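# Roll the whiteboard into the next room's yellow bay

## Task

Bring the whiteboard into the adjoining room and leave it parked in that room's yellow bay so that each of its four wheels sits fully inside the taped outline, touching none of the tape. At the end the coffee table must still be standing upright, the sliding door must never have been banged open or closed, and the robot must not have fallen or be left leaning. The board has to stay in the bay without the robot holding it there.

## Robot and tools

Robot: a Hello Robot Stretch 4 with one arm. It has an omni-wheel base, a mast carrying a lift, an arm that telescopes forward, a wrist with yaw, pitch and roll joints, and a two-finger gripper. It stands about 1.6 m tall, and the base rim is at most 0.23 m from the base origin. Loose objects may now and then get a brief outside push.

Frames: the base frame has its origin on the floor under the base centre, with x forward, y left and z up. The odometry frame is the base frame as it was when the scene started. hand_pose is reported in the base frame and gives the point midway between the fingers, 0.015 m behind the tips. The printed hand position may be slightly wrong.

execute_actions: the argument "actions" is a list holding exactly one action, or none. An empty list returns state and images without moving anything. An action contains "base", "joints" or both, and may add "pace" and "contact_limits". Alternatively it contains only {"end_of_arm": "enable_torque"}, which re-powers wrist or gripper motors that have shut off. Every motion in one action starts at the same time, and they may finish at different times.
- "base" takes exactly one relative move, measured from where the base last reported itself. translate_m drives straight, forward positive, range -2 to 2 m. strafe_m moves sideways, left positive, range -2 to 2 m. rotate_rad turns in place, counter-clockwise (left) positive, range -3.2 to 3.2.
- "joints" takes absolute targets by name:
  - lift_m: 0 to 1.2 m
  - arm_m: 0 to 0.55 m
  - wrist_yaw_rad: -1.134 to 4.276. 0 points forward, positive turns left, 3.14 is folded back, and above 3.4 the arm may obstruct.
  - wrist_pitch_rad: -1.117 to 4.259. 0 is level, 1.57 points down.
  - wrist_roll_rad: -1.117 to 4.259. Positive turns clockwise as seen from behind the gripper.
  - gripper_m: 0 to 0.08, the gap between the fingers in metres.
  A joint target outside its range is clipped and the result reports it. Any other bad value or unknown key rejects the whole call. A joint or the base left out of an action may still be driving toward its earlier target.
- "pace" is "slow", "default", "fast" or "max". The base moves at 0.1, 0.3, 0.4 or 0.6 m/s and turns at 1, 2, 3 or 4 rad/s respectively. With the lift above 0.2 these are capped lower, down to 0.3 m/s and 1 rad/s at 1.2.
- "contact_limits" accepts only arm_m, from 0 (gentlest) to 0.75. The default is 0.5.
- "cameras" may name head_camera, head_left_camera, head_right_camera, wrist_camera or "all". Leaving it out means all; [] means none.
- No single action runs longer than 15 s.

wait(seconds 0 to 10) commands nothing new and returns state and images. zoom_image(camera, region [x0,y0,x1,y1] in pixels, at most 504x504) enlarges part of that camera's latest image. read_manual returns licence text only. finished_scene(scene) ends the scene for good and reports success. A reply that contains no tool call ends every remaining scene.

Cameras: head_camera (420x560) looks ahead and down from the mast top; turn the base to look elsewhere. head_left_camera and head_right_camera (fisheye, 420x672) look more steeply down and show the base and arm. wrist_camera (616x392) looks along the fingers.

Result lines:
- base_status and joint_status give how each motion ended. "done" means the target was reached; for the base it only means the wheels turned the full amount. "off_target" means it stopped short and may still be pushing. "contact_stop_at_<key>" means it hit something; that part drops its target and may go slack. "limit_stop_at_<name>" means a built-in limit stopped it. "limit_stop_at_tilt" means the robot is leaning past 6 degrees; the lift, arm and wheels go slack and take no commands until the lean decreases. "torque_fault" means a wrist or gripper motor went limp; send enable_torque.
- on_its_own lists what the call did not command. Its "held at" value is a target, not a measured position.
- lidar_m gives 12 sectors of 30 degrees each: the 1st is straight ahead, then counter-clockwise (4th left, 7th behind, 10th right). "-" means nothing seen, or something closer than 0.25 m. The lidar can miss glass and thin legs.
- wrist_depth_mm is a 7x7 grid of depths in mm.
- base_odometry comes from wheel turns only, so slipping counts as travel. If turned_by_wheels and turned_by_imu differ by more than about 0.1 rad, the base hit something or slipped.
- base_tilt is in degrees, forward and right positive, with a fixed bias of up to 1.5 degrees.
- motor_effort is in percent with the peak in brackets. For wheel_0, wheel_1 and wheel_2, positive turns the base right.

Gripper: command a gap smaller than the object to squeeze it. "off_target" after closing means something is held. A gripper effort staying more than about 50 points from 0 causes a torque fault. If the wrist is pushed hard, or a level gripper holds more than about 2.7 kg, the wrist faults.

Avoid:
- Turning or driving with more than 1 kg held and arm_m above 0.2, especially at fast paces; this can tip the robot.
- Hard steady pushes or pulls with the gripper raised.
- Slamming the sliding door.
- Knocking over the coffee table.
- Leaving the board held by the robot at the end.
- Lifting the gripper (pitch below -0.2) while it is rolled (roll below -0.4 or above 4), which can cause self-collision stops.

To unfold the wrist at the start, send lift_m 0.4 and wrist_yaw_rad 0 together.

Each tool is called after "Emit:" as a command line: name --argument value for each argument, lists and objects as JSON in quotes; but a table of rows of numbers goes row by row, as --pt "numbers of a row", without its own name.

## Session

I'll start by looking at the current state.

Emit:
execute_actions --actions '[]'

Scene clock: 0.00 s.
base_odometry: x=+0.000 y=+0.000 heading=+0.000 (m, m, rad; odometry frame)
turned_by_wheels: +0.000 (rad since the last result)
turned_by_imu: +0.000 (rad since the last result)
base_tilt: forward=-0.2 right=-0.5 (deg)
lidar_m: 1.03 1.06 1.48 1.81 1.23 0.67 0.58 0.58 0.68 0.87 0.89 1.05
base_status: not commanded
joint_positions: lift_m=+0.189 arm_m=-0.002 wrist_yaw_rad=+3.157 wrist_pitch_rad=+0.003 wrist_roll_rad=-0.003 gripper_m=+0.040
joint_status: not commanded
motor_effort: lift_m=+20 arm_m=+0 wrist_yaw_rad=+0 wrist_pitch_rad=-9 wrist_roll_rad=+3 gripper_m=-1 wheel_0=-1 wheel_1=-1 wheel_2=+1 (%)
hand_pose: x=-0.0446 y=+0.0842 z=+0.3663 quat_wxyz=(-0.008, -0.002, -0.002, +1.000) (m; base frame)
wrist_depth_mm: - 128 136 750 788 831 878 / - 109 137 759 798 831 891 / - 116 138 759 809 854 878 / 142 140 723 759 809 842 904 / 220 699 732 778 820 854 917 / 220 699 121 778 142 854 904 / 213 - - - - - 891
pictures: head_camera, head_left_camera, head_right_camera, wrist_camera
Images, in order (width x height): head_camera 420x560, head_left_camera 420x672, head_right_camera 420x672, wrist_camera 616x392.

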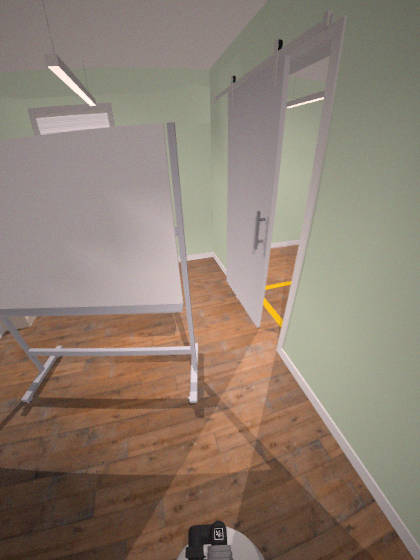

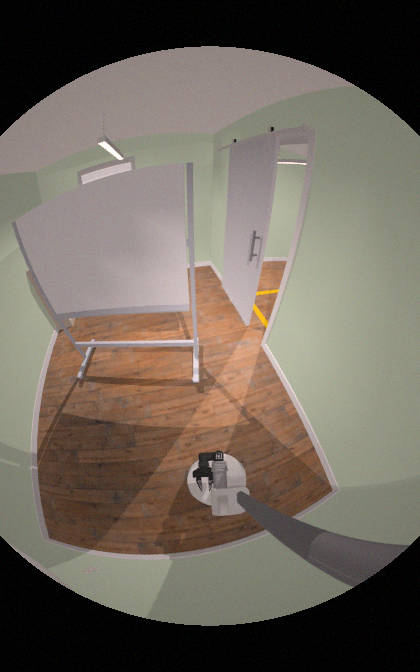

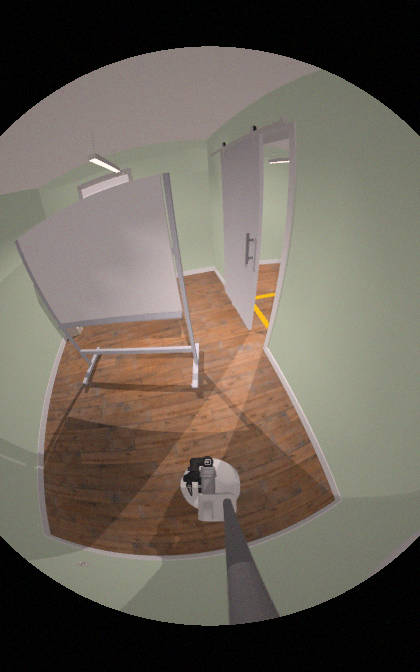

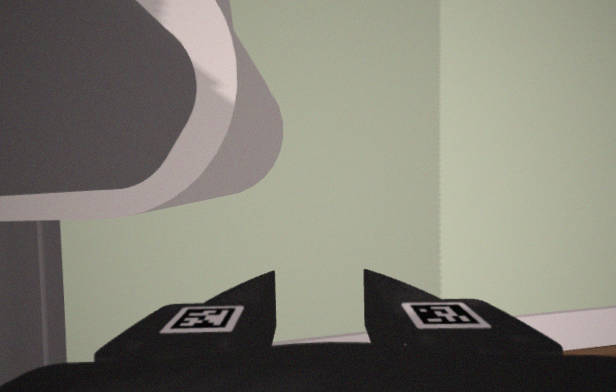

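Emit:
zoom_image --camera "head_camera" --region '[0, 200, 420, 460]'

Emit:
zoom_image --camera "head_left_camera" --region '[0, 200, 420, 580]'

Region (0, 200, 420, 460) of head_camera's 420x560 image, scaled by 1.200, with more detail than that image has; it fills the top 312 rows of this view, and the rest is white.

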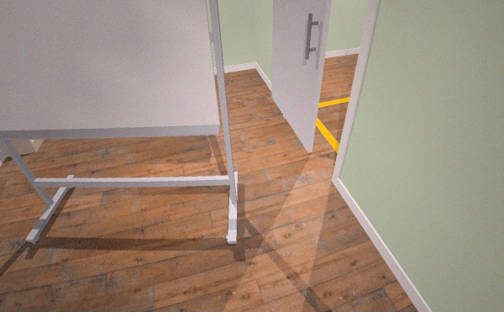

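Region (0, 200, 420, 580) of head_left_camera's 420x672 image, scaled by 1.200, with more detail than that image has; it fills the top 456 rows of this view, and the rest is white.

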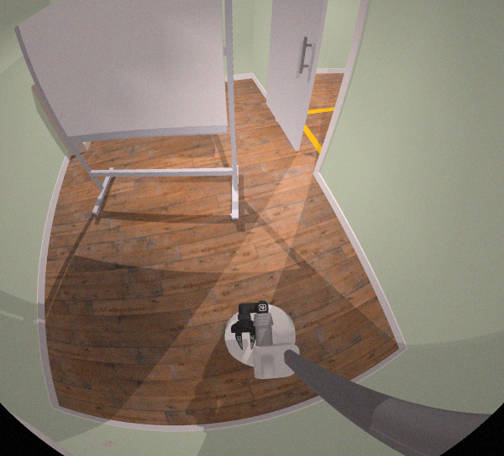

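Emit:
execute_actions --actions '[{"base": {"rotate_rad": 0.25}, "joints": {"lift_m": 0.5, "wrist_yaw_rad": 0}}]' --cameras '["head_camera"]'

Emit:
execute_actions --actions '[{"base": {"strafe_m": -0.45}, "joints": {"lift_m": 0.79}}]' --cameras '["head_camera", "head_right_camera"]'

Scene clock: 41.30 s.
base_odometry: x=+0.000 y=+0.000 heading=+0.249 (m, m, rad; odometry frame)
turned_by_wheels: +0.249 (rad since the last result)
turned_by_imu: +0.247 (rad since the last result)
base_tilt: forward=-0.1 right=-0.5 (deg)
lidar_m: 0.85 1.21 1.87 1.78 0.87 0.61 0.60 0.61 0.87 0.88 0.94 1.28
base_status: done
joint_positions: lift_m=+0.500 arm_m=-0.002 wrist_yaw_rad=+0.000 wrist_pitch_rad=+0.003 wrist_roll_rad=-0.003 gripper_m=+0.040
joint_status: all done
motor_effort: lift_m=+24(25) arm_m=+0(0) wrist_yaw_rad=-2(7) wrist_pitch_rad=-9(8) wrist_roll_rad=+2(2) gripper_m=-2(0) wheel_0=-3(7) wheel_1=-3(8) wheel_2=-3(7) (%)
hand_pose: x=+0.3820 y=-0.0873 z=+0.6772 quat_wxyz=(+1.000, -0.002, +0.002, +0.000) (m; base frame)
wrist_depth_mm: 1098 1008 931 866 - 1756 1336 / 1098 1008 946 878 - 1756 1366 / 1118 1025 946 891 - 1756 1366 / - - - - - 1756 - / - - - - - 1756 - / 1921 - 121 1983 142 1537 1756 / 1618 - - - - - 1537
pictures: head_camera
Images, in order (width x height): head_camera 420x560.

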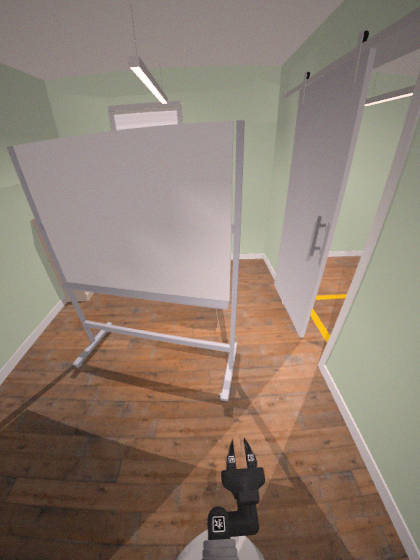

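Scene clock: 44.13 s.
base_odometry: x=+0.111 y=-0.436 heading=+0.249 (m, m, rad; odometry frame)
turned_by_wheels: +0.000 (rad since the last result)
turned_by_imu: -0.002 (rad since the last result)
base_tilt: forward=-0.1 right=-0.6 (deg)
lidar_m: 1.13 0.92 1.87 2.26 0.86 0.61 0.60 0.60 0.43 0.42 0.44 0.65
base_status: done
joint_positions: lift_m=+0.790 arm_m=-0.002 wrist_yaw_rad=+0.000 wrist_pitch_rad=+0.003 wrist_roll_rad=-0.003 gripper_m=+0.040
joint_status: all done
motor_effort: lift_m=+24(25) arm_m=+0(0) wrist_yaw_rad=+0(3) wrist_pitch_rad=-8(6) wrist_roll_rad=+2(2) gripper_m=+0(2) wheel_0=+0(10) wheel_1=-2(10) wheel_2=+0(2) (%)
hand_pose: x=+0.3820 y=-0.0874 z=+0.9672 quat_wxyz=(+1.000, -0.002, +0.002, +0.000) (m; base frame)
wrist_depth_mm: 946 891 - - 1708 831 564 / 946 891 - - 1756 831 569 / 960 904 - - 1808 831 569 / 976 904 - - 1863 854 569 / 991 917 - - 1863 854 574 / - 946 121 - 142 750 569 / - - - - - - -
pictures: head_camera, head_right_camera
Images, in order (width x height): head_camera 420x560, head_right_camera 420x672.

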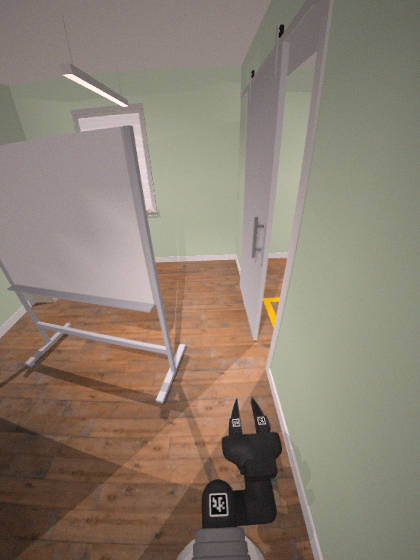

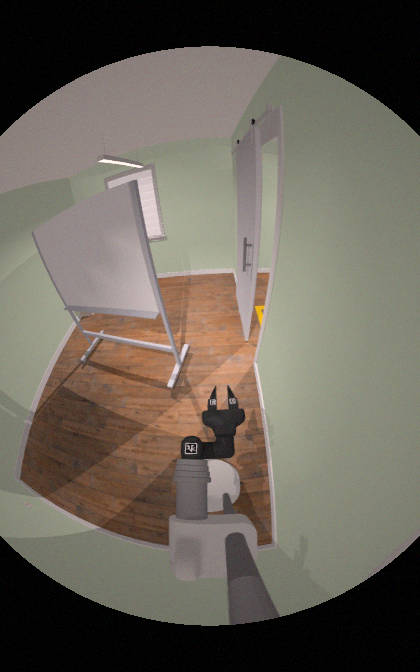

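Emit:
execute_actions --actions '[{"base": {"strafe_m": -0.09}}]' --cameras '[]'

Emit:
execute_actions --actions '[{"base": {"translate_m": 0.8}}]'

Scene clock: 53.93 s.
base_odometry: x=+0.133 y=-0.523 heading=+0.249 (m, m, rad; odometry frame)
turned_by_wheels: +0.000 (rad since the last result)
turned_by_imu: -0.002 (rad since the last result)
base_tilt: forward=-0.1 right=-0.6 (deg)
lidar_m: 1.33 0.95 1.79 2.35 0.89 0.61 0.59 0.49 0.37 0.31 0.35 0.51
base_status: done
joint_positions: lift_m=+0.790 arm_m=-0.002 wrist_yaw_rad=+0.000 wrist_pitch_rad=+0.003 wrist_roll_rad=-0.003 gripper_m=+0.040
joint_status: not commanded
motor_effort: lift_m=+24(24) arm_m=+0(0) wrist_yaw_rad=+0(0) wrist_pitch_rad=-7(6) wrist_roll_rad=+2(1) gripper_m=+0(0) wheel_0=+1(9) wheel_1=-2(10) wheel_2=+0(1) (%)
hand_pose: x=+0.3820 y=-0.0874 z=+0.9672 quat_wxyz=(+1.000, -0.002, +0.002, +0.000) (m; base frame)
wrist_depth_mm: 904 - - - 1499 634 427 / 917 - - - 1537 627 427 / 931 - - - 1537 640 430 / 946 - - - 1618 640 433 / 946 - - - 1618 647 433 / - - 121 - 142 564 427 / - - - - - - -
pictures: none
No camera images: the call's "cameras" was empty. Leave "cameras" out to get every camera's image.

Scene clock: 58.10 s.
base_odometry: x=+0.908 y=-0.326 heading=+0.249 (m, m, rad; odometry frame)
turned_by_wheels: +0.000 (rad since the last result)
turned_by_imu: -0.004 (rad since the last result)
base_tilt: forward=-0.1 right=-0.7 (deg)
lidar_m: 1.17 0.53 0.45 2.34 2.03 1.47 1.39 0.51 0.36 0.33 0.34 0.69
base_status: done
joint_positions: lift_m=+0.790 arm_m=-0.002 wrist_yaw_rad=+0.000 wrist_pitch_rad=+0.003 wrist_roll_rad=-0.003 gripper_m=+0.040
joint_status: not commanded
motor_effort: lift_m=+24(24) arm_m=+0(0) wrist_yaw_rad=-1(0) wrist_pitch_rad=-9(7) wrist_roll_rad=+2(2) gripper_m=+0(3) wheel_0=+2(6) wheel_1=+3(7) wheel_2=+1(13) (%)
hand_pose: x=+0.3820 y=-0.0874 z=+0.9672 quat_wxyz=(+1.000, -0.002, +0.002, +0.000) (m; base frame)
wrist_depth_mm: - - - - 1008 488 - / - - - - 1025 469 - / - - - - 1042 473 - / - - - - 1078 477 - / - - - - 1078 477 - / - - 121 - 142 442 - / - - - - - - -
pictures: head_camera, head_left_camera, head_right_camera, wrist_camera
camera_calibration (this result's frames):
wrist_camera: T_world_to_cam=[[0.0152252, -0.999569, -0.0251083, -0.0598045], [-0.0593226, 0.0241639, -0.997946, 1.03824], [0.998123, 0.0166834, -0.0589291, -0.165082], [0, 0, 0, 1]] pos_world=[0.227274, -0.0821127, 1.02488]
Images, in order (width x height): head_camera 420x560, head_left_camera 420x672, head_right_camera 420x672, wrist_camera 616x392.

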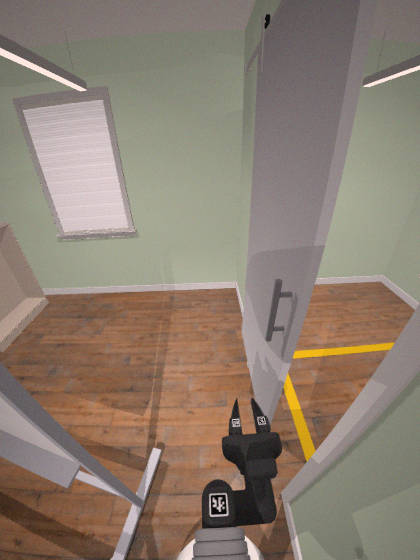

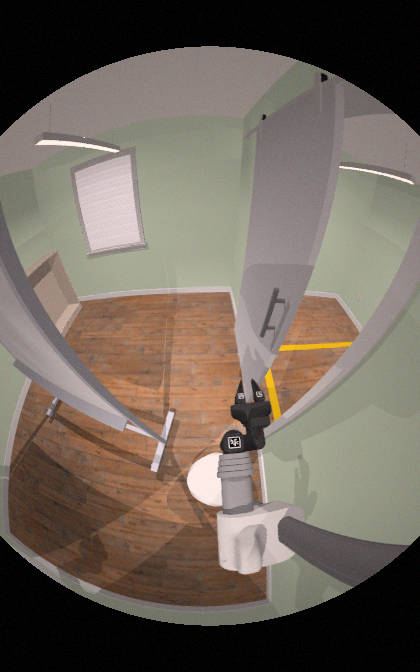

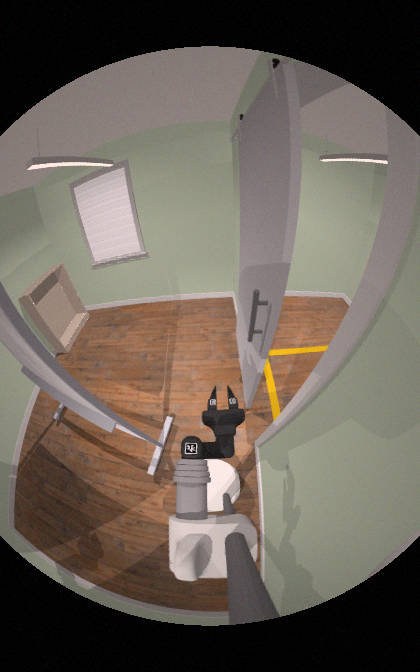

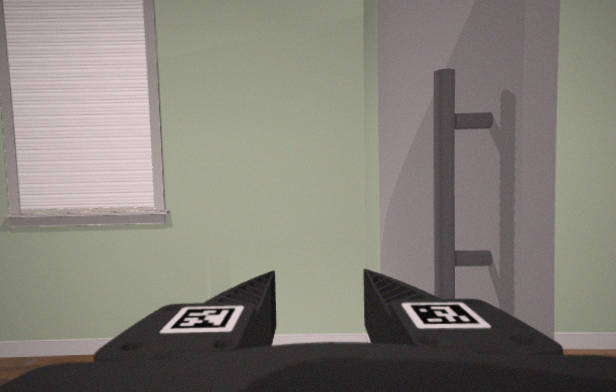

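Emit:
execute_actions --actions '[{"base": {"translate_m": 0.2}, "joints": {"lift_m": 0.825, "arm_m": 0.1, "wrist_yaw_rad": -0.8, "gripper_m": 0.08}}]'

Scene clock: 93.03 s.
base_odometry: x=+1.102 y=-0.277 heading=+0.250 (m, m, rad; odometry frame)
turned_by_wheels: +0.000 (rad since the last result)
turned_by_imu: -0.002 (rad since the last result)
base_tilt: forward=-0.1 right=-0.7 (deg)
lidar_m: 1.15 2.23 0.37 0.38 2.31 1.68 1.42 0.51 0.35 0.34 0.33 0.52
base_status: done
joint_positions: lift_m=+0.825 arm_m=+0.099 wrist_yaw_rad=-0.800 wrist_pitch_rad=+0.003 wrist_roll_rad=-0.003 gripper_m=+0.080
joint_status: all done
motor_effort: lift_m=+24(23) arm_m=+8(10) wrist_yaw_rad=+1(7) wrist_pitch_rad=-7(7) wrist_roll_rad=+2(2) gripper_m=+2(2) wheel_0=+1(8) wheel_1=+3(6) wheel_2=-2(10) (%)
hand_pose: x=+0.3550 y=-0.2134 z=+1.0022 quat_wxyz=(+0.921, -0.001, +0.002, -0.389) (m; base frame)
wrist_depth_mm: 891 525 366 291 - - 1983 / 1205 535 327 296 - - 1983 / 1255 554 314 298 - - 1983 / 1308 564 353 300 - - 1983 / 1397 569 343 303 - - 1983 / 1464 309 149 304 - 128 1983 / - - 131 - - - -
pictures: head_camera, head_left_camera, head_right_camera, wrist_camera
camera_calibration (this result's frames):
wrist_camera: T_world_to_cam=[[-0.706266, -0.707501, -0.0251073, 0.133962], [-0.0240107, 0.0593832, -0.997946, 1.06958], [0.70754, -0.704213, -0.058928, -0.184655], [0, 0, 0, 1]] pos_world=[0.250945, -0.0987726, 1.05986]
Images, in order (width x height): head_camera 420x560, head_left_camera 420x672, head_right_camera 420x672, wrist_camera 616x392.

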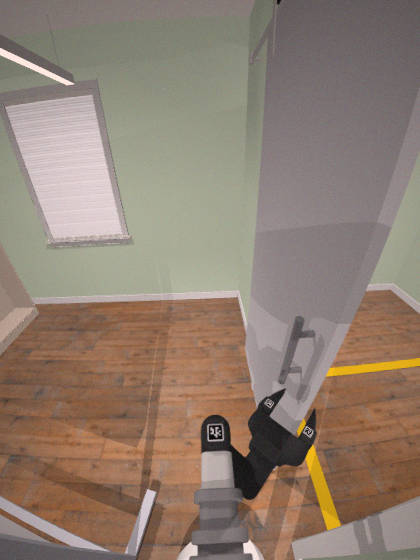

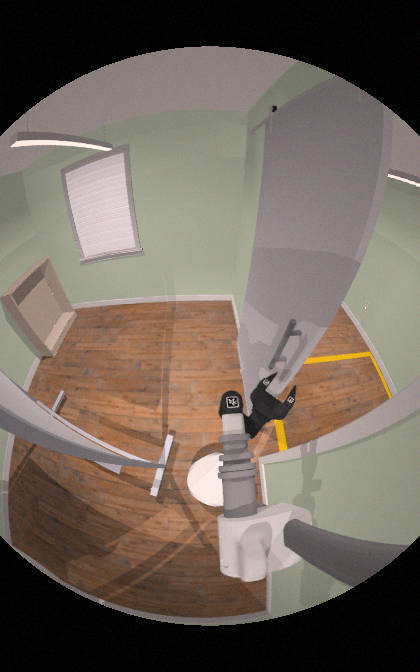

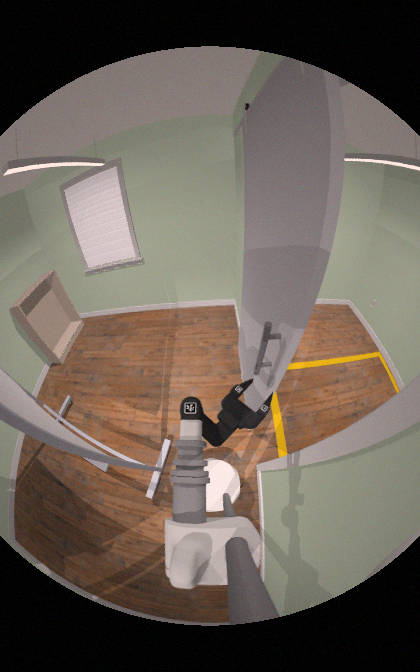

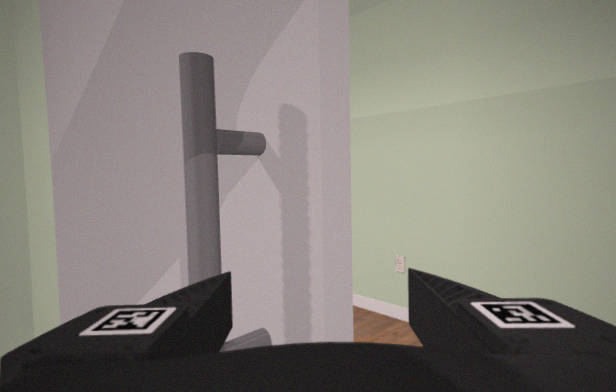

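Emit:
execute_actions --actions '[{"base": {"translate_m": 0.15}, "pace": "slow"}]' --cameras '["head_camera", "wrist_camera"]'

Scene clock: 99.63 s.
base_odometry: x=+1.247 y=-0.240 heading=+0.250 (m, m, rad; odometry frame)
turned_by_wheels: +0.000 (rad since the last result)
turned_by_imu: -0.003 (rad since the last result)
base_tilt: forward=-0.1 right=-0.6 (deg)
lidar_m: 1.19 2.05 2.30 0.36 0.43 1.86 1.42 0.50 0.36 0.32 0.40 0.41
base_status: done
joint_positions: lift_m=+0.825 arm_m=+0.099 wrist_yaw_rad=-0.800 wrist_pitch_rad=+0.003 wrist_roll_rad=-0.003 gripper_m=+0.080
joint_status: not commanded
motor_effort: lift_m=+24(24) arm_m=+8(8) wrist_yaw_rad=-1(2) wrist_pitch_rad=-7(6) wrist_roll_rad=+2(2) gripper_m=+3(3) wheel_0=+2(6) wheel_1=+2(5) wheel_2=-3(7) (%)
hand_pose: x=+0.3550 y=-0.2135 z=+1.0022 quat_wxyz=(+0.921, -0.001, +0.002, -0.389) (m; base frame)
wrist_depth_mm: 1138 521 364 281 216 192 178 / 1229 530 368 285 217 193 182 / 1255 549 377 287 208 195 186 / 1308 559 382 291 222 196 190 / 1366 574 389 294 224 198 194 / 1397 307 149 297 178 128 1042 / - - 130 - - - -
pictures: head_camera, wrist_camera
camera_calibration (this result's frames):
wrist_camera: T_world_to_cam=[[-0.706301, -0.707467, -0.0251073, 0.133972], [-0.0240078, 0.0593845, -0.997946, 1.06958], [0.707505, -0.704248, -0.058928, -0.184645], [0, 0, 0, 1]] pos_world=[0.25094, -0.0987717, 1.05986]
Images, in order (width x height): head_camera 420x560, wrist_camera 616x392.

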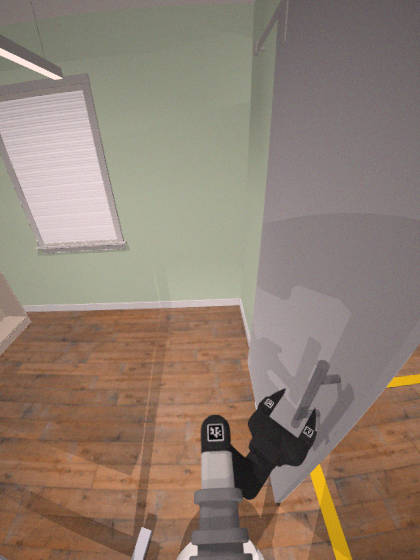

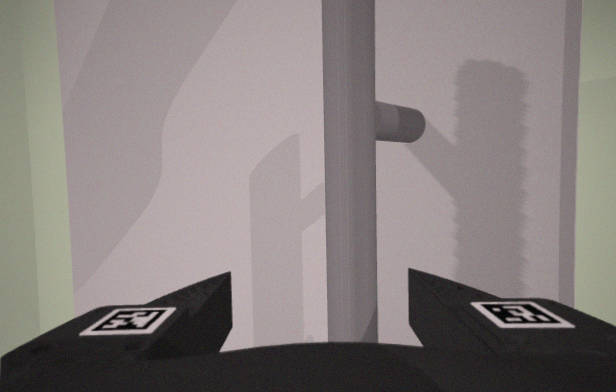

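Emit:
execute_actions --actions '[{"base": {"strafe_m": -0.04}, "joints": {"arm_m": 0.117}, "pace": "slow"}]' --cameras '["head_camera", "wrist_camera"]'

Scene clock: 105.63 s.
base_odometry: x=+1.257 y=-0.278 heading=+0.250 (m, m, rad; odometry frame)
turned_by_wheels: +0.000 (rad since the last result)
turned_by_imu: -0.002 (rad since the last result)
base_tilt: forward=-0.1 right=-0.5 (deg)
lidar_m: 0.99 2.06 2.34 0.42 0.47 1.85 1.28 0.45 0.32 0.29 0.40 0.36
base_status: done
joint_positions: lift_m=+0.825 arm_m=+0.116 wrist_yaw_rad=-0.800 wrist_pitch_rad=+0.003 wrist_roll_rad=-0.003 gripper_m=+0.080
joint_status: all done
motor_effort: lift_m=+24(24) arm_m=+8(9) wrist_yaw_rad=+0(2) wrist_pitch_rad=-8(7) wrist_roll_rad=+2(2) gripper_m=+2(3) wheel_0=+3(6) wheel_1=-3(7) wheel_2=+0(0) (%)
hand_pose: x=+0.3719 y=-0.2135 z=+1.0022 quat_wxyz=(+0.921, -0.001, +0.002, -0.389) (m; base frame)
wrist_depth_mm: 707 415 291 132 182 154 139 / 741 427 297 134 175 155 140 / 768 439 301 135 177 156 142 / 1098 445 307 138 188 157 143 / 1160 459 312 138 190 158 144 / 1205 262 149 140 191 128 145 / - - 131 - - - -
pictures: head_camera, wrist_camera
camera_calibration (this result's frames):
wrist_camera: T_world_to_cam=[[-0.706352, -0.707415, -0.0251074, 0.145954], [-0.0240034, 0.0593862, -0.997946, 1.06998], [0.707453, -0.704299, -0.0589279, -0.196619], [0, 0, 0, 1]] pos_world=[0.267877, -0.0987704, 1.05986]
Images, in order (width x height): head_camera 420x560, wrist_camera 616x392.

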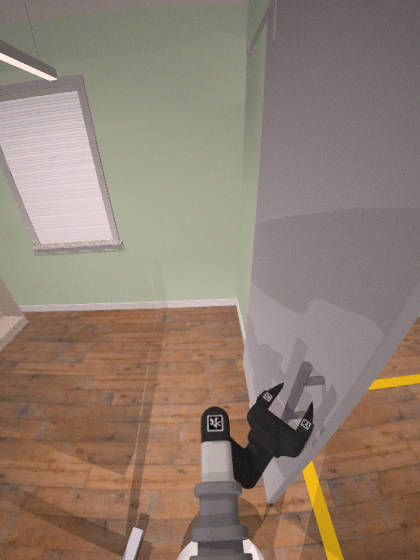

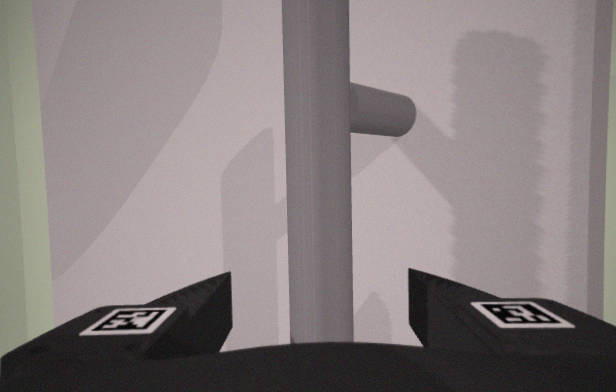

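The bar is centred between the fingers. Gripping it.

Emit:
execute_actions --actions '[{"joints": {"gripper_m": 0.015}}]' --cameras '["wrist_camera"]'

Emit:
execute_actions --actions '[{"base": {"translate_m": 0.25}, "pace": "slow"}]' --cameras '["head_camera", "head_right_camera", "wrist_camera"]'

Scene clock: 108.83 s.
base_odometry: x=+1.257 y=-0.278 heading=+0.250 (m, m, rad; odometry frame)
turned_by_wheels: +0.000 (rad since the last result)
turned_by_imu: -0.001 (rad since the last result)
base_tilt: forward=-0.1 right=-0.6 (deg)
lidar_m: 1.05 2.05 2.34 0.40 0.47 1.86 1.27 0.47 0.31 0.29 0.42 0.39
base_status: not commanded
joint_positions: lift_m=+0.825 arm_m=+0.116 wrist_yaw_rad=-0.801 wrist_pitch_rad=+0.003 wrist_roll_rad=-0.003 gripper_m=+0.023
joint_status: gripper_m off_target (ended at +0.023, target +0.015)
on_its_own: gripper_m is held at +0.019, not at your +0.015, by its contact guard: the fingers met something
motor_effort: lift_m=+24(24) arm_m=+8(8) wrist_yaw_rad=+1(0) wrist_pitch_rad=-9(7) wrist_roll_rad=+0(0) gripper_m=-32(35) wheel_0=+3(3) wheel_1=-3(3) wheel_2=+0(0) (%)
hand_pose: x=+0.3717 y=-0.2135 z=+1.0022 quat_wxyz=(+0.921, -0.001, +0.002, -0.390) (m; base frame)
wrist_depth_mm: 707 415 291 132 182 154 139 / 741 421 296 134 175 154 141 / 768 436 301 135 176 156 142 / 1098 445 306 137 187 157 143 / 1138 455 310 139 189 158 144 / 1182 469 134 137 130 156 145 / 1397 - - - - - -
pictures: wrist_camera
camera_calibration (this result's frames):
wrist_camera: T_world_to_cam=[[-0.706863, -0.70688, -0.0257926, 0.146797], [-0.0234519, 0.0598639, -0.997931, 1.06987], [0.706961, -0.704796, -0.0588932, -0.196517], [0, 0, 0, 1]] pos_world=[0.267785, -0.098783, 1.05987]
Images, in order (width x height): wrist_camera 616x392.

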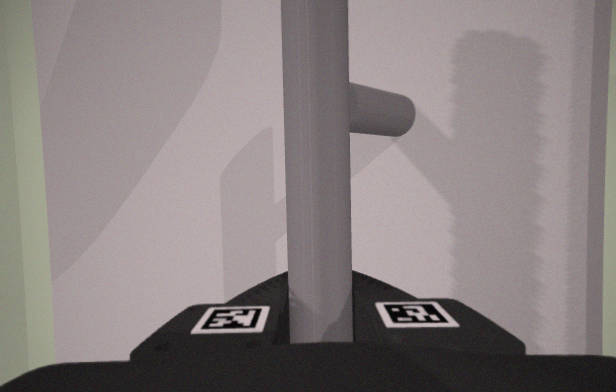

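Scene clock: 112.60 s.
base_odometry: x=+1.499 y=-0.216 heading=+0.250 (m, m, rad; odometry frame)
turned_by_wheels: +0.000 (rad since the last result)
turned_by_imu: -0.002 (rad since the last result)
base_tilt: forward=-0.2 right=-0.5 (deg)
lidar_m: 1.03 1.81 2.23 0.79 0.49 2.07 1.29 0.43 0.38 2.33 0.41 0.37
base_status: done
joint_positions: lift_m=+0.825 arm_m=+0.116 wrist_yaw_rad=-0.806 wrist_pitch_rad=+0.003 wrist_roll_rad=-0.003 gripper_m=+0.023
joint_status: not commanded
on_its_own: gripper_m is held at +0.019, not at your +0.015, by its contact guard: the fingers met something; wrist_yaw_rad is at rest, and its effort (+18) is outside its rest range (-13 to +13)
motor_effort: lift_m=+24(24) arm_m=+8(8) wrist_yaw_rad=+18(35) wrist_pitch_rad=-7(8) wrist_roll_rad=-1(0) gripper_m=-31(32) wheel_0=+7(8) wheel_1=+2(5) wheel_2=-5(12) (%)
hand_pose: x=+0.3705 y=-0.2140 z=+1.0023 quat_wxyz=(+0.920, -0.001, +0.002, -0.392) (m; base frame)
wrist_depth_mm: 691 410 290 132 182 154 139 / 715 418 294 134 175 155 141 / 759 433 300 135 176 156 142 / 788 442 304 137 187 157 143 / 1118 449 310 139 189 159 144 / 1138 466 134 137 130 156 145 / 1205 - - - - - -
pictures: head_camera, head_right_camera, wrist_camera
camera_calibration (this result's frames):
wrist_camera: T_world_to_cam=[[-0.710898, -0.702822, -0.0257861, 0.147945], [-0.0227264, 0.0596022, -0.997963, 1.06969], [0.702928, -0.708864, -0.0583437, -0.195912], [0, 0, 0, 1]] pos_world=[0.267197, -0.0986519, 1.0599]
Images, in order (width x height): head_camera 420x560, head_right_camera 420x672, wrist_camera 616x392.

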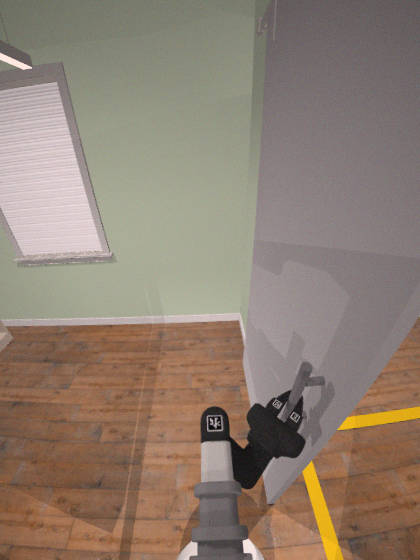

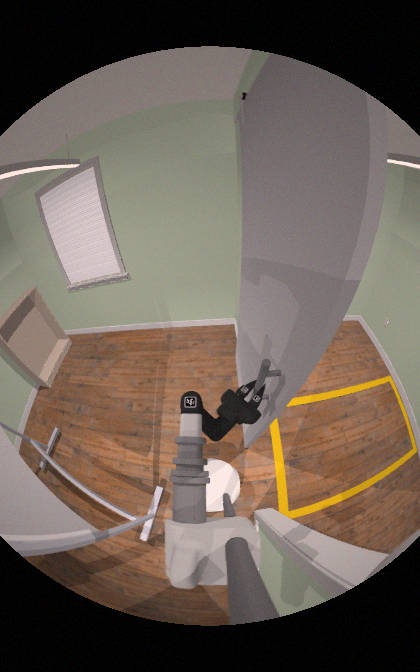

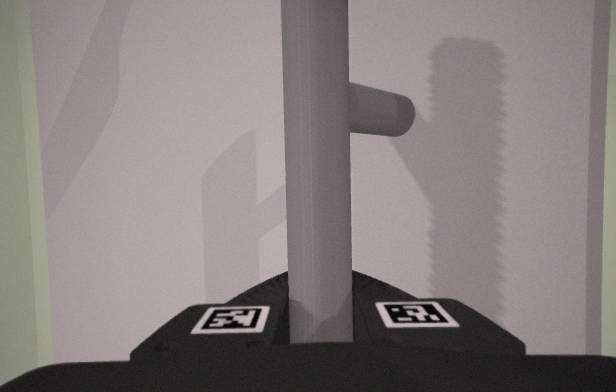

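Emit:
zoom_image --camera "head_camera" --region '[200, 0, 340, 100]'

Emit:
zoom_image --camera "head_right_camera" --region '[200, 300, 420, 560]'

Region (200, 0, 340, 100) of head_camera's 420x560 image, scaled by 3.600, with more detail than that image has; it fills the top 360 rows of this view, and the rest is white.

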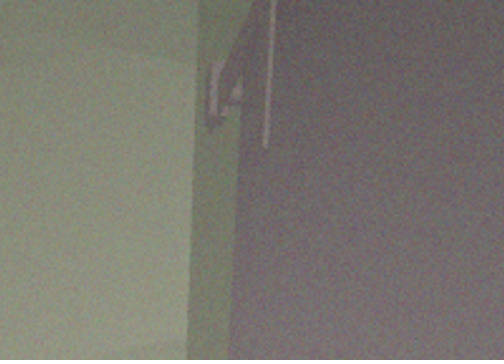

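Region (200, 300, 420, 560) of head_right_camera's 420x672 image, scaled by 1.938, with more detail than that image has; it fills the left 426 columns of this view, and the rest is white.

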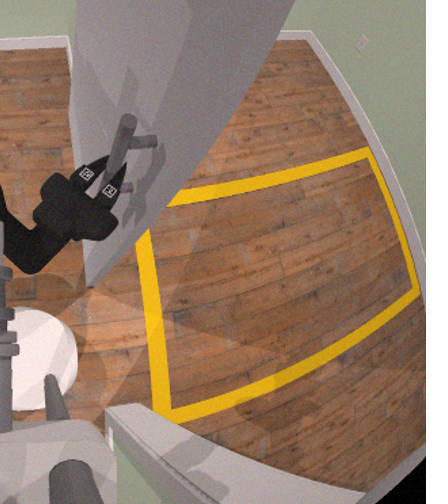

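Emit:
execute_actions --actions '[{"base": {"translate_m": 0.2}, "pace": "slow"}]' --cameras '["head_camera", "head_right_camera", "wrist_camera"]'

Scene clock: 127.40 s.
base_odometry: x=+1.692 y=-0.167 heading=+0.250 (m, m, rad; odometry frame)
turned_by_wheels: +0.000 (rad since the last result)
turned_by_imu: -0.002 (rad since the last result)
base_tilt: forward=-0.1 right=-0.6 (deg)
lidar_m: 1.00 1.58 2.17 1.24 0.68 0.61 1.28 0.52 2.42 2.32 0.40 0.38
base_status: done
joint_positions: lift_m=+0.825 arm_m=+0.116 wrist_yaw_rad=-0.806 wrist_pitch_rad=+0.003 wrist_roll_rad=-0.003 gripper_m=+0.023
joint_status: not commanded
on_its_own: gripper_m is held at +0.019, not at your +0.015, by its contact guard: the fingers met something; wrist_yaw_rad is at rest, and its effort (+17) is outside its rest range (-13 to +13)
motor_effort: lift_m=+24(24) arm_m=+8(8) wrist_yaw_rad=+17(30) wrist_pitch_rad=-5(4) wrist_roll_rad=+0(0) gripper_m=-32(34) wheel_0=+8(11) wheel_1=+3(6) wheel_2=-6(11) (%)
hand_pose: x=+0.3705 y=-0.2140 z=+1.0023 quat_wxyz=(+0.920, -0.001, +0.002, -0.392) (m; base frame)
wrist_depth_mm: 691 413 291 132 182 154 139 / 732 418 296 134 175 155 141 / 750 433 300 135 176 156 142 / 1025 445 304 137 187 157 143 / 1025 452 310 139 188 158 144 / 1042 466 134 137 130 156 145 / 1060 - - - - - -
pictures: head_camera, head_right_camera, wrist_camera
camera_calibration (this result's frames):
wrist_camera: T_world_to_cam=[[-0.710831, -0.70289, -0.0257838, 0.147924], [-0.0226574, 0.0595215, -0.99797, 1.06968], [0.702997, -0.708804, -0.0582354, -0.196041], [0, 0, 0, 1]] pos_world=[0.267201, -0.0986492, 1.05991]
Images, in order (width x height): head_camera 420x560, head_right_camera 420x672, wrist_camera 616x392.

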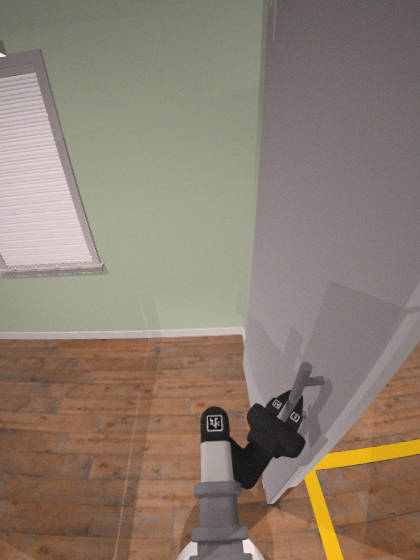

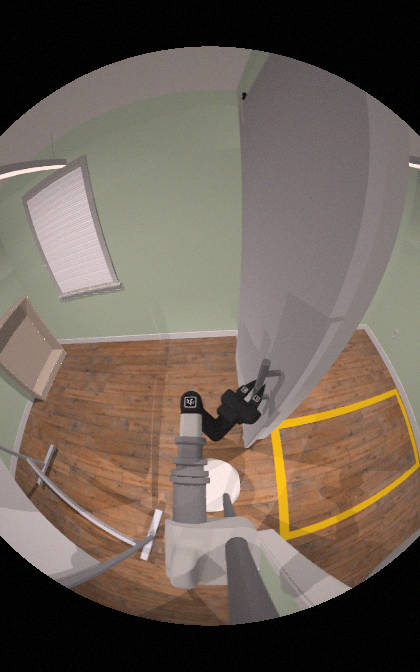

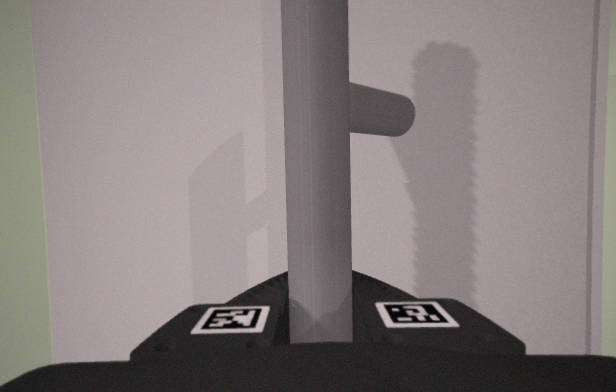

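Emit:
zoom_image --camera "head_camera" --region '[220, 380, 420, 560]'

Emit:
zoom_image --camera "head_right_camera" --region '[200, 50, 320, 170]'

Region (220, 380, 420, 560) of head_camera's 420x560 image, scaled by 2.520, with more detail than that image has; it fills the top 454 rows of this view, and the rest is white.

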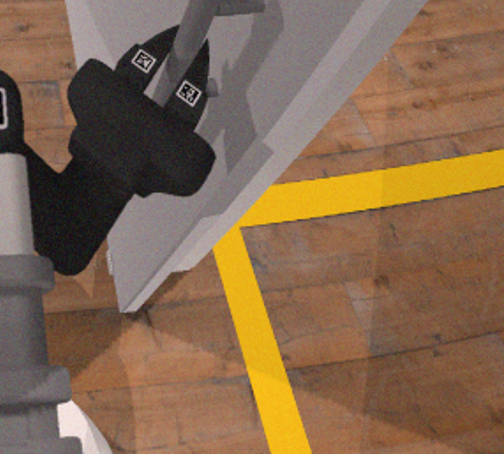

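Region (200, 50, 320, 170) of head_right_camera's 420x672 image, scaled by 4.200, with more detail than that image has.

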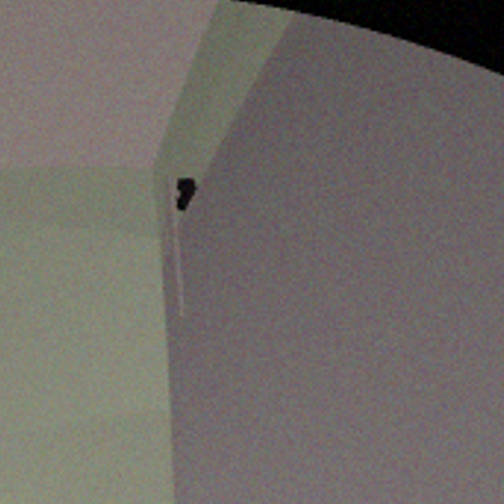

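Emit:
execute_actions --actions '[{"base": {"translate_m": 0.05}, "pace": "slow"}]' --cameras '[]'

Emit:
execute_actions --actions '[{"joints": {"gripper_m": 0.08}}]' --cameras '["head_camera", "wrist_camera"]'

Scene clock: 138.30 s.
base_odometry: x=+1.741 y=-0.154 heading=+0.251 (m, m, rad; odometry frame)
turned_by_wheels: +0.000 (rad since the last result)
turned_by_imu: -0.001 (rad since the last result)
base_tilt: forward=-0.2 right=-0.7 (deg)
lidar_m: 1.03 1.53 2.10 1.31 0.72 0.66 1.27 0.58 2.45 2.34 0.42 0.38
base_status: done
joint_positions: lift_m=+0.825 arm_m=+0.116 wrist_yaw_rad=-0.806 wrist_pitch_rad=+0.003 wrist_roll_rad=-0.003 gripper_m=+0.023
joint_status: not commanded
on_its_own: gripper_m is held at +0.019, not at your +0.015, by its contact guard: the fingers met something; wrist_yaw_rad is at rest, and its effort (+17) is outside its rest range (-13 to +13)
motor_effort: lift_m=+24(24) arm_m=+8(8) wrist_yaw_rad=+17(28) wrist_pitch_rad=-5(6) wrist_roll_rad=-1(0) gripper_m=-32(31) wheel_0=+8(9) wheel_1=+4(6) wheel_2=-7(13) (%)
hand_pose: x=+0.3705 y=-0.2140 z=+1.0023 quat_wxyz=(+0.920, -0.001, +0.002, -0.392) (m; base frame)
wrist_depth_mm: 691 413 290 132 182 154 139 / 715 421 296 133 175 155 139 / 759 430 300 135 176 156 140 / 976 442 304 137 187 157 142 / 991 452 310 139 189 158 142 / 1008 466 134 137 130 156 144 / 1008 - - - - - -
pictures: none
No camera images: the call's "cameras" was empty. Leave "cameras" out to get every camera's image.

Scene clock: 139.50 s.
base_odometry: x=+1.741 y=-0.154 heading=+0.251 (m, m, rad; odometry frame)
turned_by_wheels: +0.000 (rad since the last result)
turned_by_imu: -0.001 (rad since the last result)
base_tilt: forward=+0.0 right=-0.5 (deg)
lidar_m: 0.99 1.52 2.11 1.32 0.72 0.66 1.29 0.57 2.43 2.32 0.42 0.36
base_status: not commanded
joint_positions: lift_m=+0.825 arm_m=+0.116 wrist_yaw_rad=-0.800 wrist_pitch_rad=+0.003 wrist_roll_rad=-0.003 gripper_m=+0.080
joint_status: all done
motor_effort: lift_m=+24(24) arm_m=+8(8) wrist_yaw_rad=+0(18) wrist_pitch_rad=-6(6) wrist_roll_rad=+2(0) gripper_m=+3(29) wheel_0=+0(8) wheel_1=+3(4) wheel_2=-2(6) (%)
hand_pose: x=+0.3718 y=-0.2135 z=+1.0023 quat_wxyz=(+0.921, -0.001, +0.002, -0.390) (m; base frame)
wrist_depth_mm: 707 413 290 131 181 153 138 / 741 421 294 132 173 154 138 / 768 436 298 134 175 155 139 / 1008 445 303 135 186 156 140 / 1008 455 309 136 188 158 141 / 1008 259 150 137 190 128 - / - - 131 - - - -
pictures: head_camera, wrist_camera
camera_calibration (this result's frames):
wrist_camera: T_world_to_cam=[[-0.706579, -0.707178, -0.025403, 0.146326], [-0.0235563, 0.0593847, -0.997957, 1.06989], [0.707242, -0.704537, -0.0586184, -0.196877], [0, 0, 0, 1]] pos_world=[0.267834, -0.0987637, 1.05988]
Images, in order (width x height): head_camera 420x560, wrist_camera 616x392.

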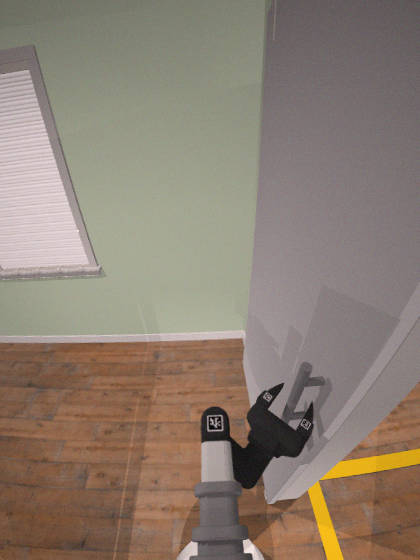

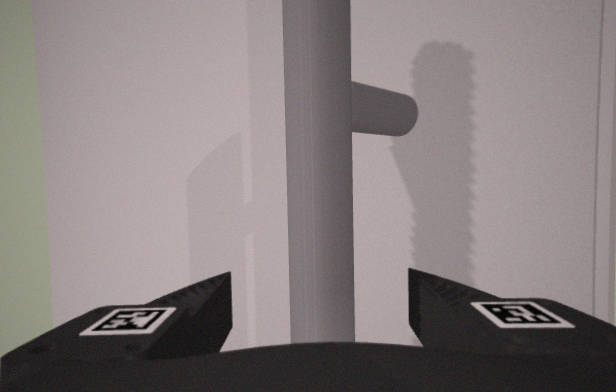

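Emit:
execute_actions --actions '[{"base": {"strafe_m": 0.07}, "joints": {"arm_m": 0.06}, "pace": "slow"}]' --cameras '["wrist_camera"]'

Emit:
execute_actions --actions '[{"base": {"strafe_m": 0.2}, "joints": {"arm_m": 0.0, "wrist_yaw_rad": 0.0, "lift_m": 0.35}}]' --cameras '["head_left_camera"]'

Scene clock: 165.47 s.
base_odometry: x=+1.724 y=-0.087 heading=+0.251 (m, m, rad; odometry frame)
turned_by_wheels: +0.000 (rad since the last result)
turned_by_imu: -0.002 (rad since the last result)
base_tilt: forward=-0.1 right=-0.5 (deg)
lidar_m: 1.47 1.52 2.12 1.26 0.68 0.63 1.58 0.61 0.69 2.41 0.44 0.44
base_status: done
joint_positions: lift_m=+0.825 arm_m=+0.062 wrist_yaw_rad=-0.800 wrist_pitch_rad=+0.003 wrist_roll_rad=-0.003 gripper_m=+0.080
joint_status: all done
motor_effort: lift_m=+24(24) arm_m=-9(8) wrist_yaw_rad=-1(1) wrist_pitch_rad=-8(7) wrist_roll_rad=+2(1) gripper_m=+2(2) wheel_0=-3(6) wheel_1=+3(7) wheel_2=+0(1) (%)
hand_pose: x=+0.3179 y=-0.2135 z=+1.0023 quat_wxyz=(+0.921, -0.001, +0.002, -0.389) (m; base frame)
wrist_depth_mm: 1042 597 415 320 260 224 1921 / 1060 615 424 325 263 226 1921 / 1060 621 433 329 257 229 1921 / 1060 640 439 332 268 232 1921 / 1098 654 449 334 271 235 1863 / 1078 343 149 343 273 128 1983 / - - 131 - - - -
pictures: wrist_camera
camera_calibration (this result's frames):
wrist_camera: T_world_to_cam=[[-0.706457, -0.707302, -0.0253558, 0.108096], [-0.0236017, 0.0593489, -0.997958, 1.06863], [0.707363, -0.704416, -0.0586209, -0.158712], [0, 0, 0, 1]] pos_world=[0.213854, -0.0987651, 1.05988]
Images, in order (width x height): wrist_camera 616x392.

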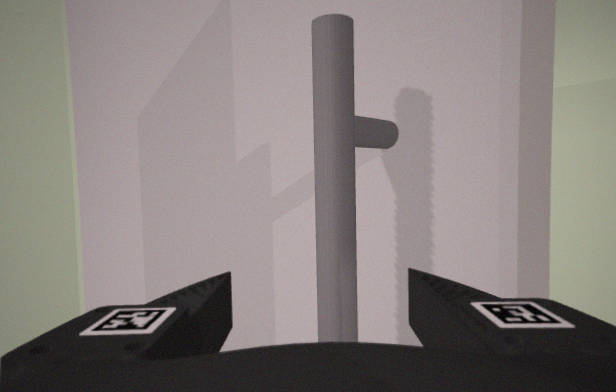

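Scene clock: 168.33 s.
base_odometry: x=+1.674 y=+0.107 heading=+0.251 (m, m, rad; odometry frame)
turned_by_wheels: +0.000 (rad since the last result)
turned_by_imu: -0.001 (rad since the last result)
base_tilt: forward=+0.0 right=-0.6 (deg)
lidar_m: 1.47 1.53 1.89 1.17 0.66 0.34 0.56 0.82 0.76 2.62 0.56 0.77
base_status: done
joint_positions: lift_m=+0.350 arm_m=+0.002 wrist_yaw_rad=+0.000 wrist_pitch_rad=+0.003 wrist_roll_rad=-0.003 gripper_m=+0.080
joint_status: all done
motor_effort: lift_m=+16(25) arm_m=-9(9) wrist_yaw_rad=+0(6) wrist_pitch_rad=-7(5) wrist_roll_rad=+2(1) gripper_m=+2(2) wheel_0=+1(8) wheel_1=+1(10) wheel_2=+0(1) (%)
hand_pose: x=+0.3851 y=-0.0874 z=+0.5279 quat_wxyz=(+1.000, -0.002, +0.001, +0.000) (m; base frame)
wrist_depth_mm: 1281 1281 1255 1255 1255 1118 668 / 1281 1281 1281 1255 1281 1138 668 / 1308 1336 1281 1281 1281 1138 676 / 1336 1308 1308 1308 1308 1160 676 / 1336 1308 1336 1308 1308 1182 683 / 1336 715 149 1308 1308 128 647 / - - 131 - - - -
pictures: head_left_camera
Images, in order (width x height): head_left_camera 420x672.

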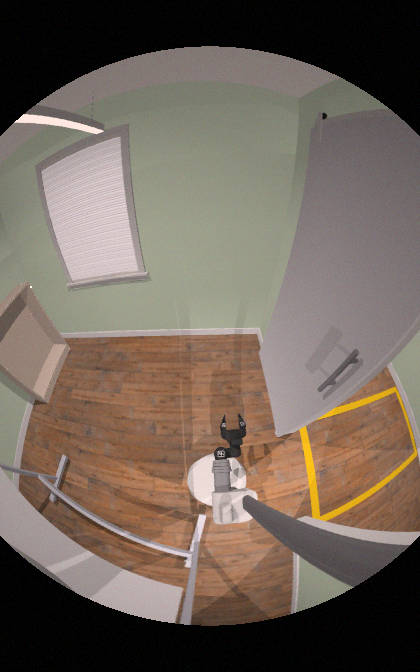

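Emit:
execute_actions --actions '[{"base": {"rotate_rad": -1.571}}]' --cameras '["head_camera", "head_left_camera", "head_right_camera"]'

Scene clock: 171.43 s.
base_odometry: x=+1.674 y=+0.107 heading=-1.320 (m, m, rad; odometry frame)
turned_by_wheels: -1.570 (rad since the last result)
turned_by_imu: -1.570 (rad since the last result)
base_tilt: forward=-0.1 right=-0.6 (deg)
lidar_m: 2.61 0.57 0.73 1.48 1.55 2.02 1.18 0.65 0.33 0.52 0.85 0.75
base_status: done
joint_positions: lift_m=+0.350 arm_m=+0.002 wrist_yaw_rad=+0.000 wrist_pitch_rad=+0.003 wrist_roll_rad=-0.003 gripper_m=+0.080
joint_status: not commanded
motor_effort: lift_m=+16(16) arm_m=-9(9) wrist_yaw_rad=+0(2) wrist_pitch_rad=-8(7) wrist_roll_rad=+1(1) gripper_m=+0(0) wheel_0=+2(9) wheel_1=+3(8) wheel_2=+1(10) (%)
hand_pose: x=+0.3851 y=-0.0874 z=+0.5279 quat_wxyz=(+1.000, -0.002, +0.001, +0.000) (m; base frame)
wrist_depth_mm: - - - - - - - / - - - - - - - / - - - - - - - / - - - - - - - / - - - - - - - / 1756 931 149 1661 1397 128 1756 / - - 131 - - - -
pictures: head_camera, head_left_camera, head_right_camera
Images, in order (width x height): head_camera 420x560, head_left_camera 420x672, head_right_camera 420x672.

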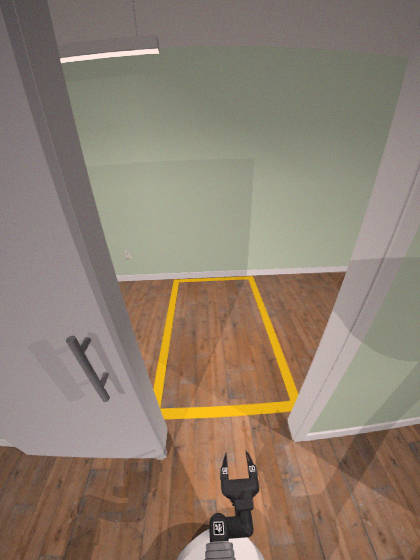

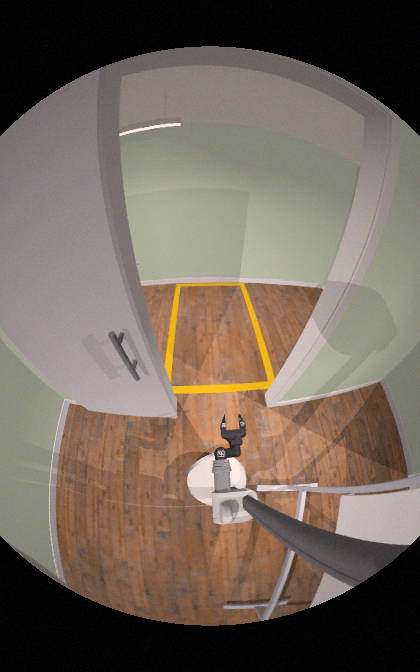

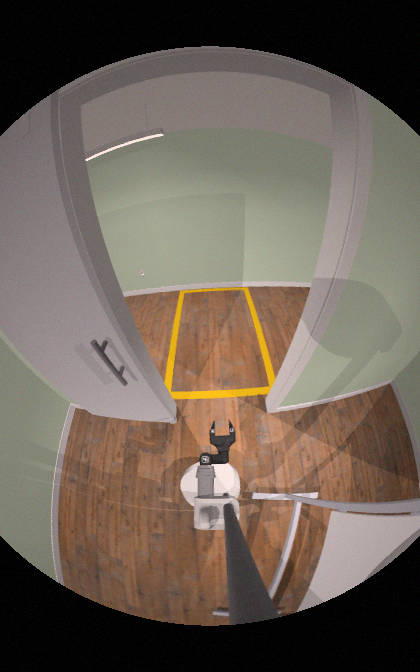

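Emit:
zoom_image --camera "head_camera" --region '[90, 230, 370, 470]'

Emit:
zoom_image --camera "head_left_camera" --region '[20, 380, 420, 640]'

Region (90, 230, 370, 470) of head_camera's 420x560 image, scaled by 1.800, with more detail than that image has; it fills the top 432 rows of this view, and the rest is white.

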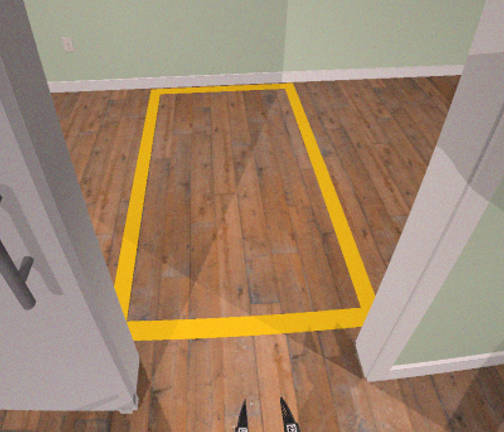

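Region (20, 380, 420, 640) of head_left_camera's 420x672 image, scaled by 1.260, with more detail than that image has; it fills the top 328 rows of this view, and the rest is white.

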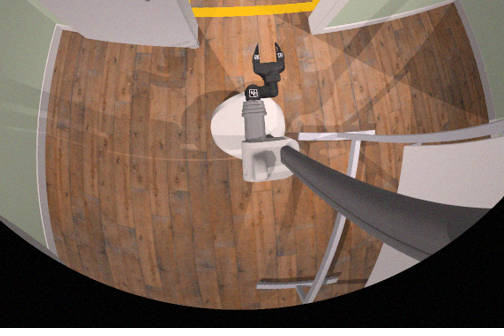

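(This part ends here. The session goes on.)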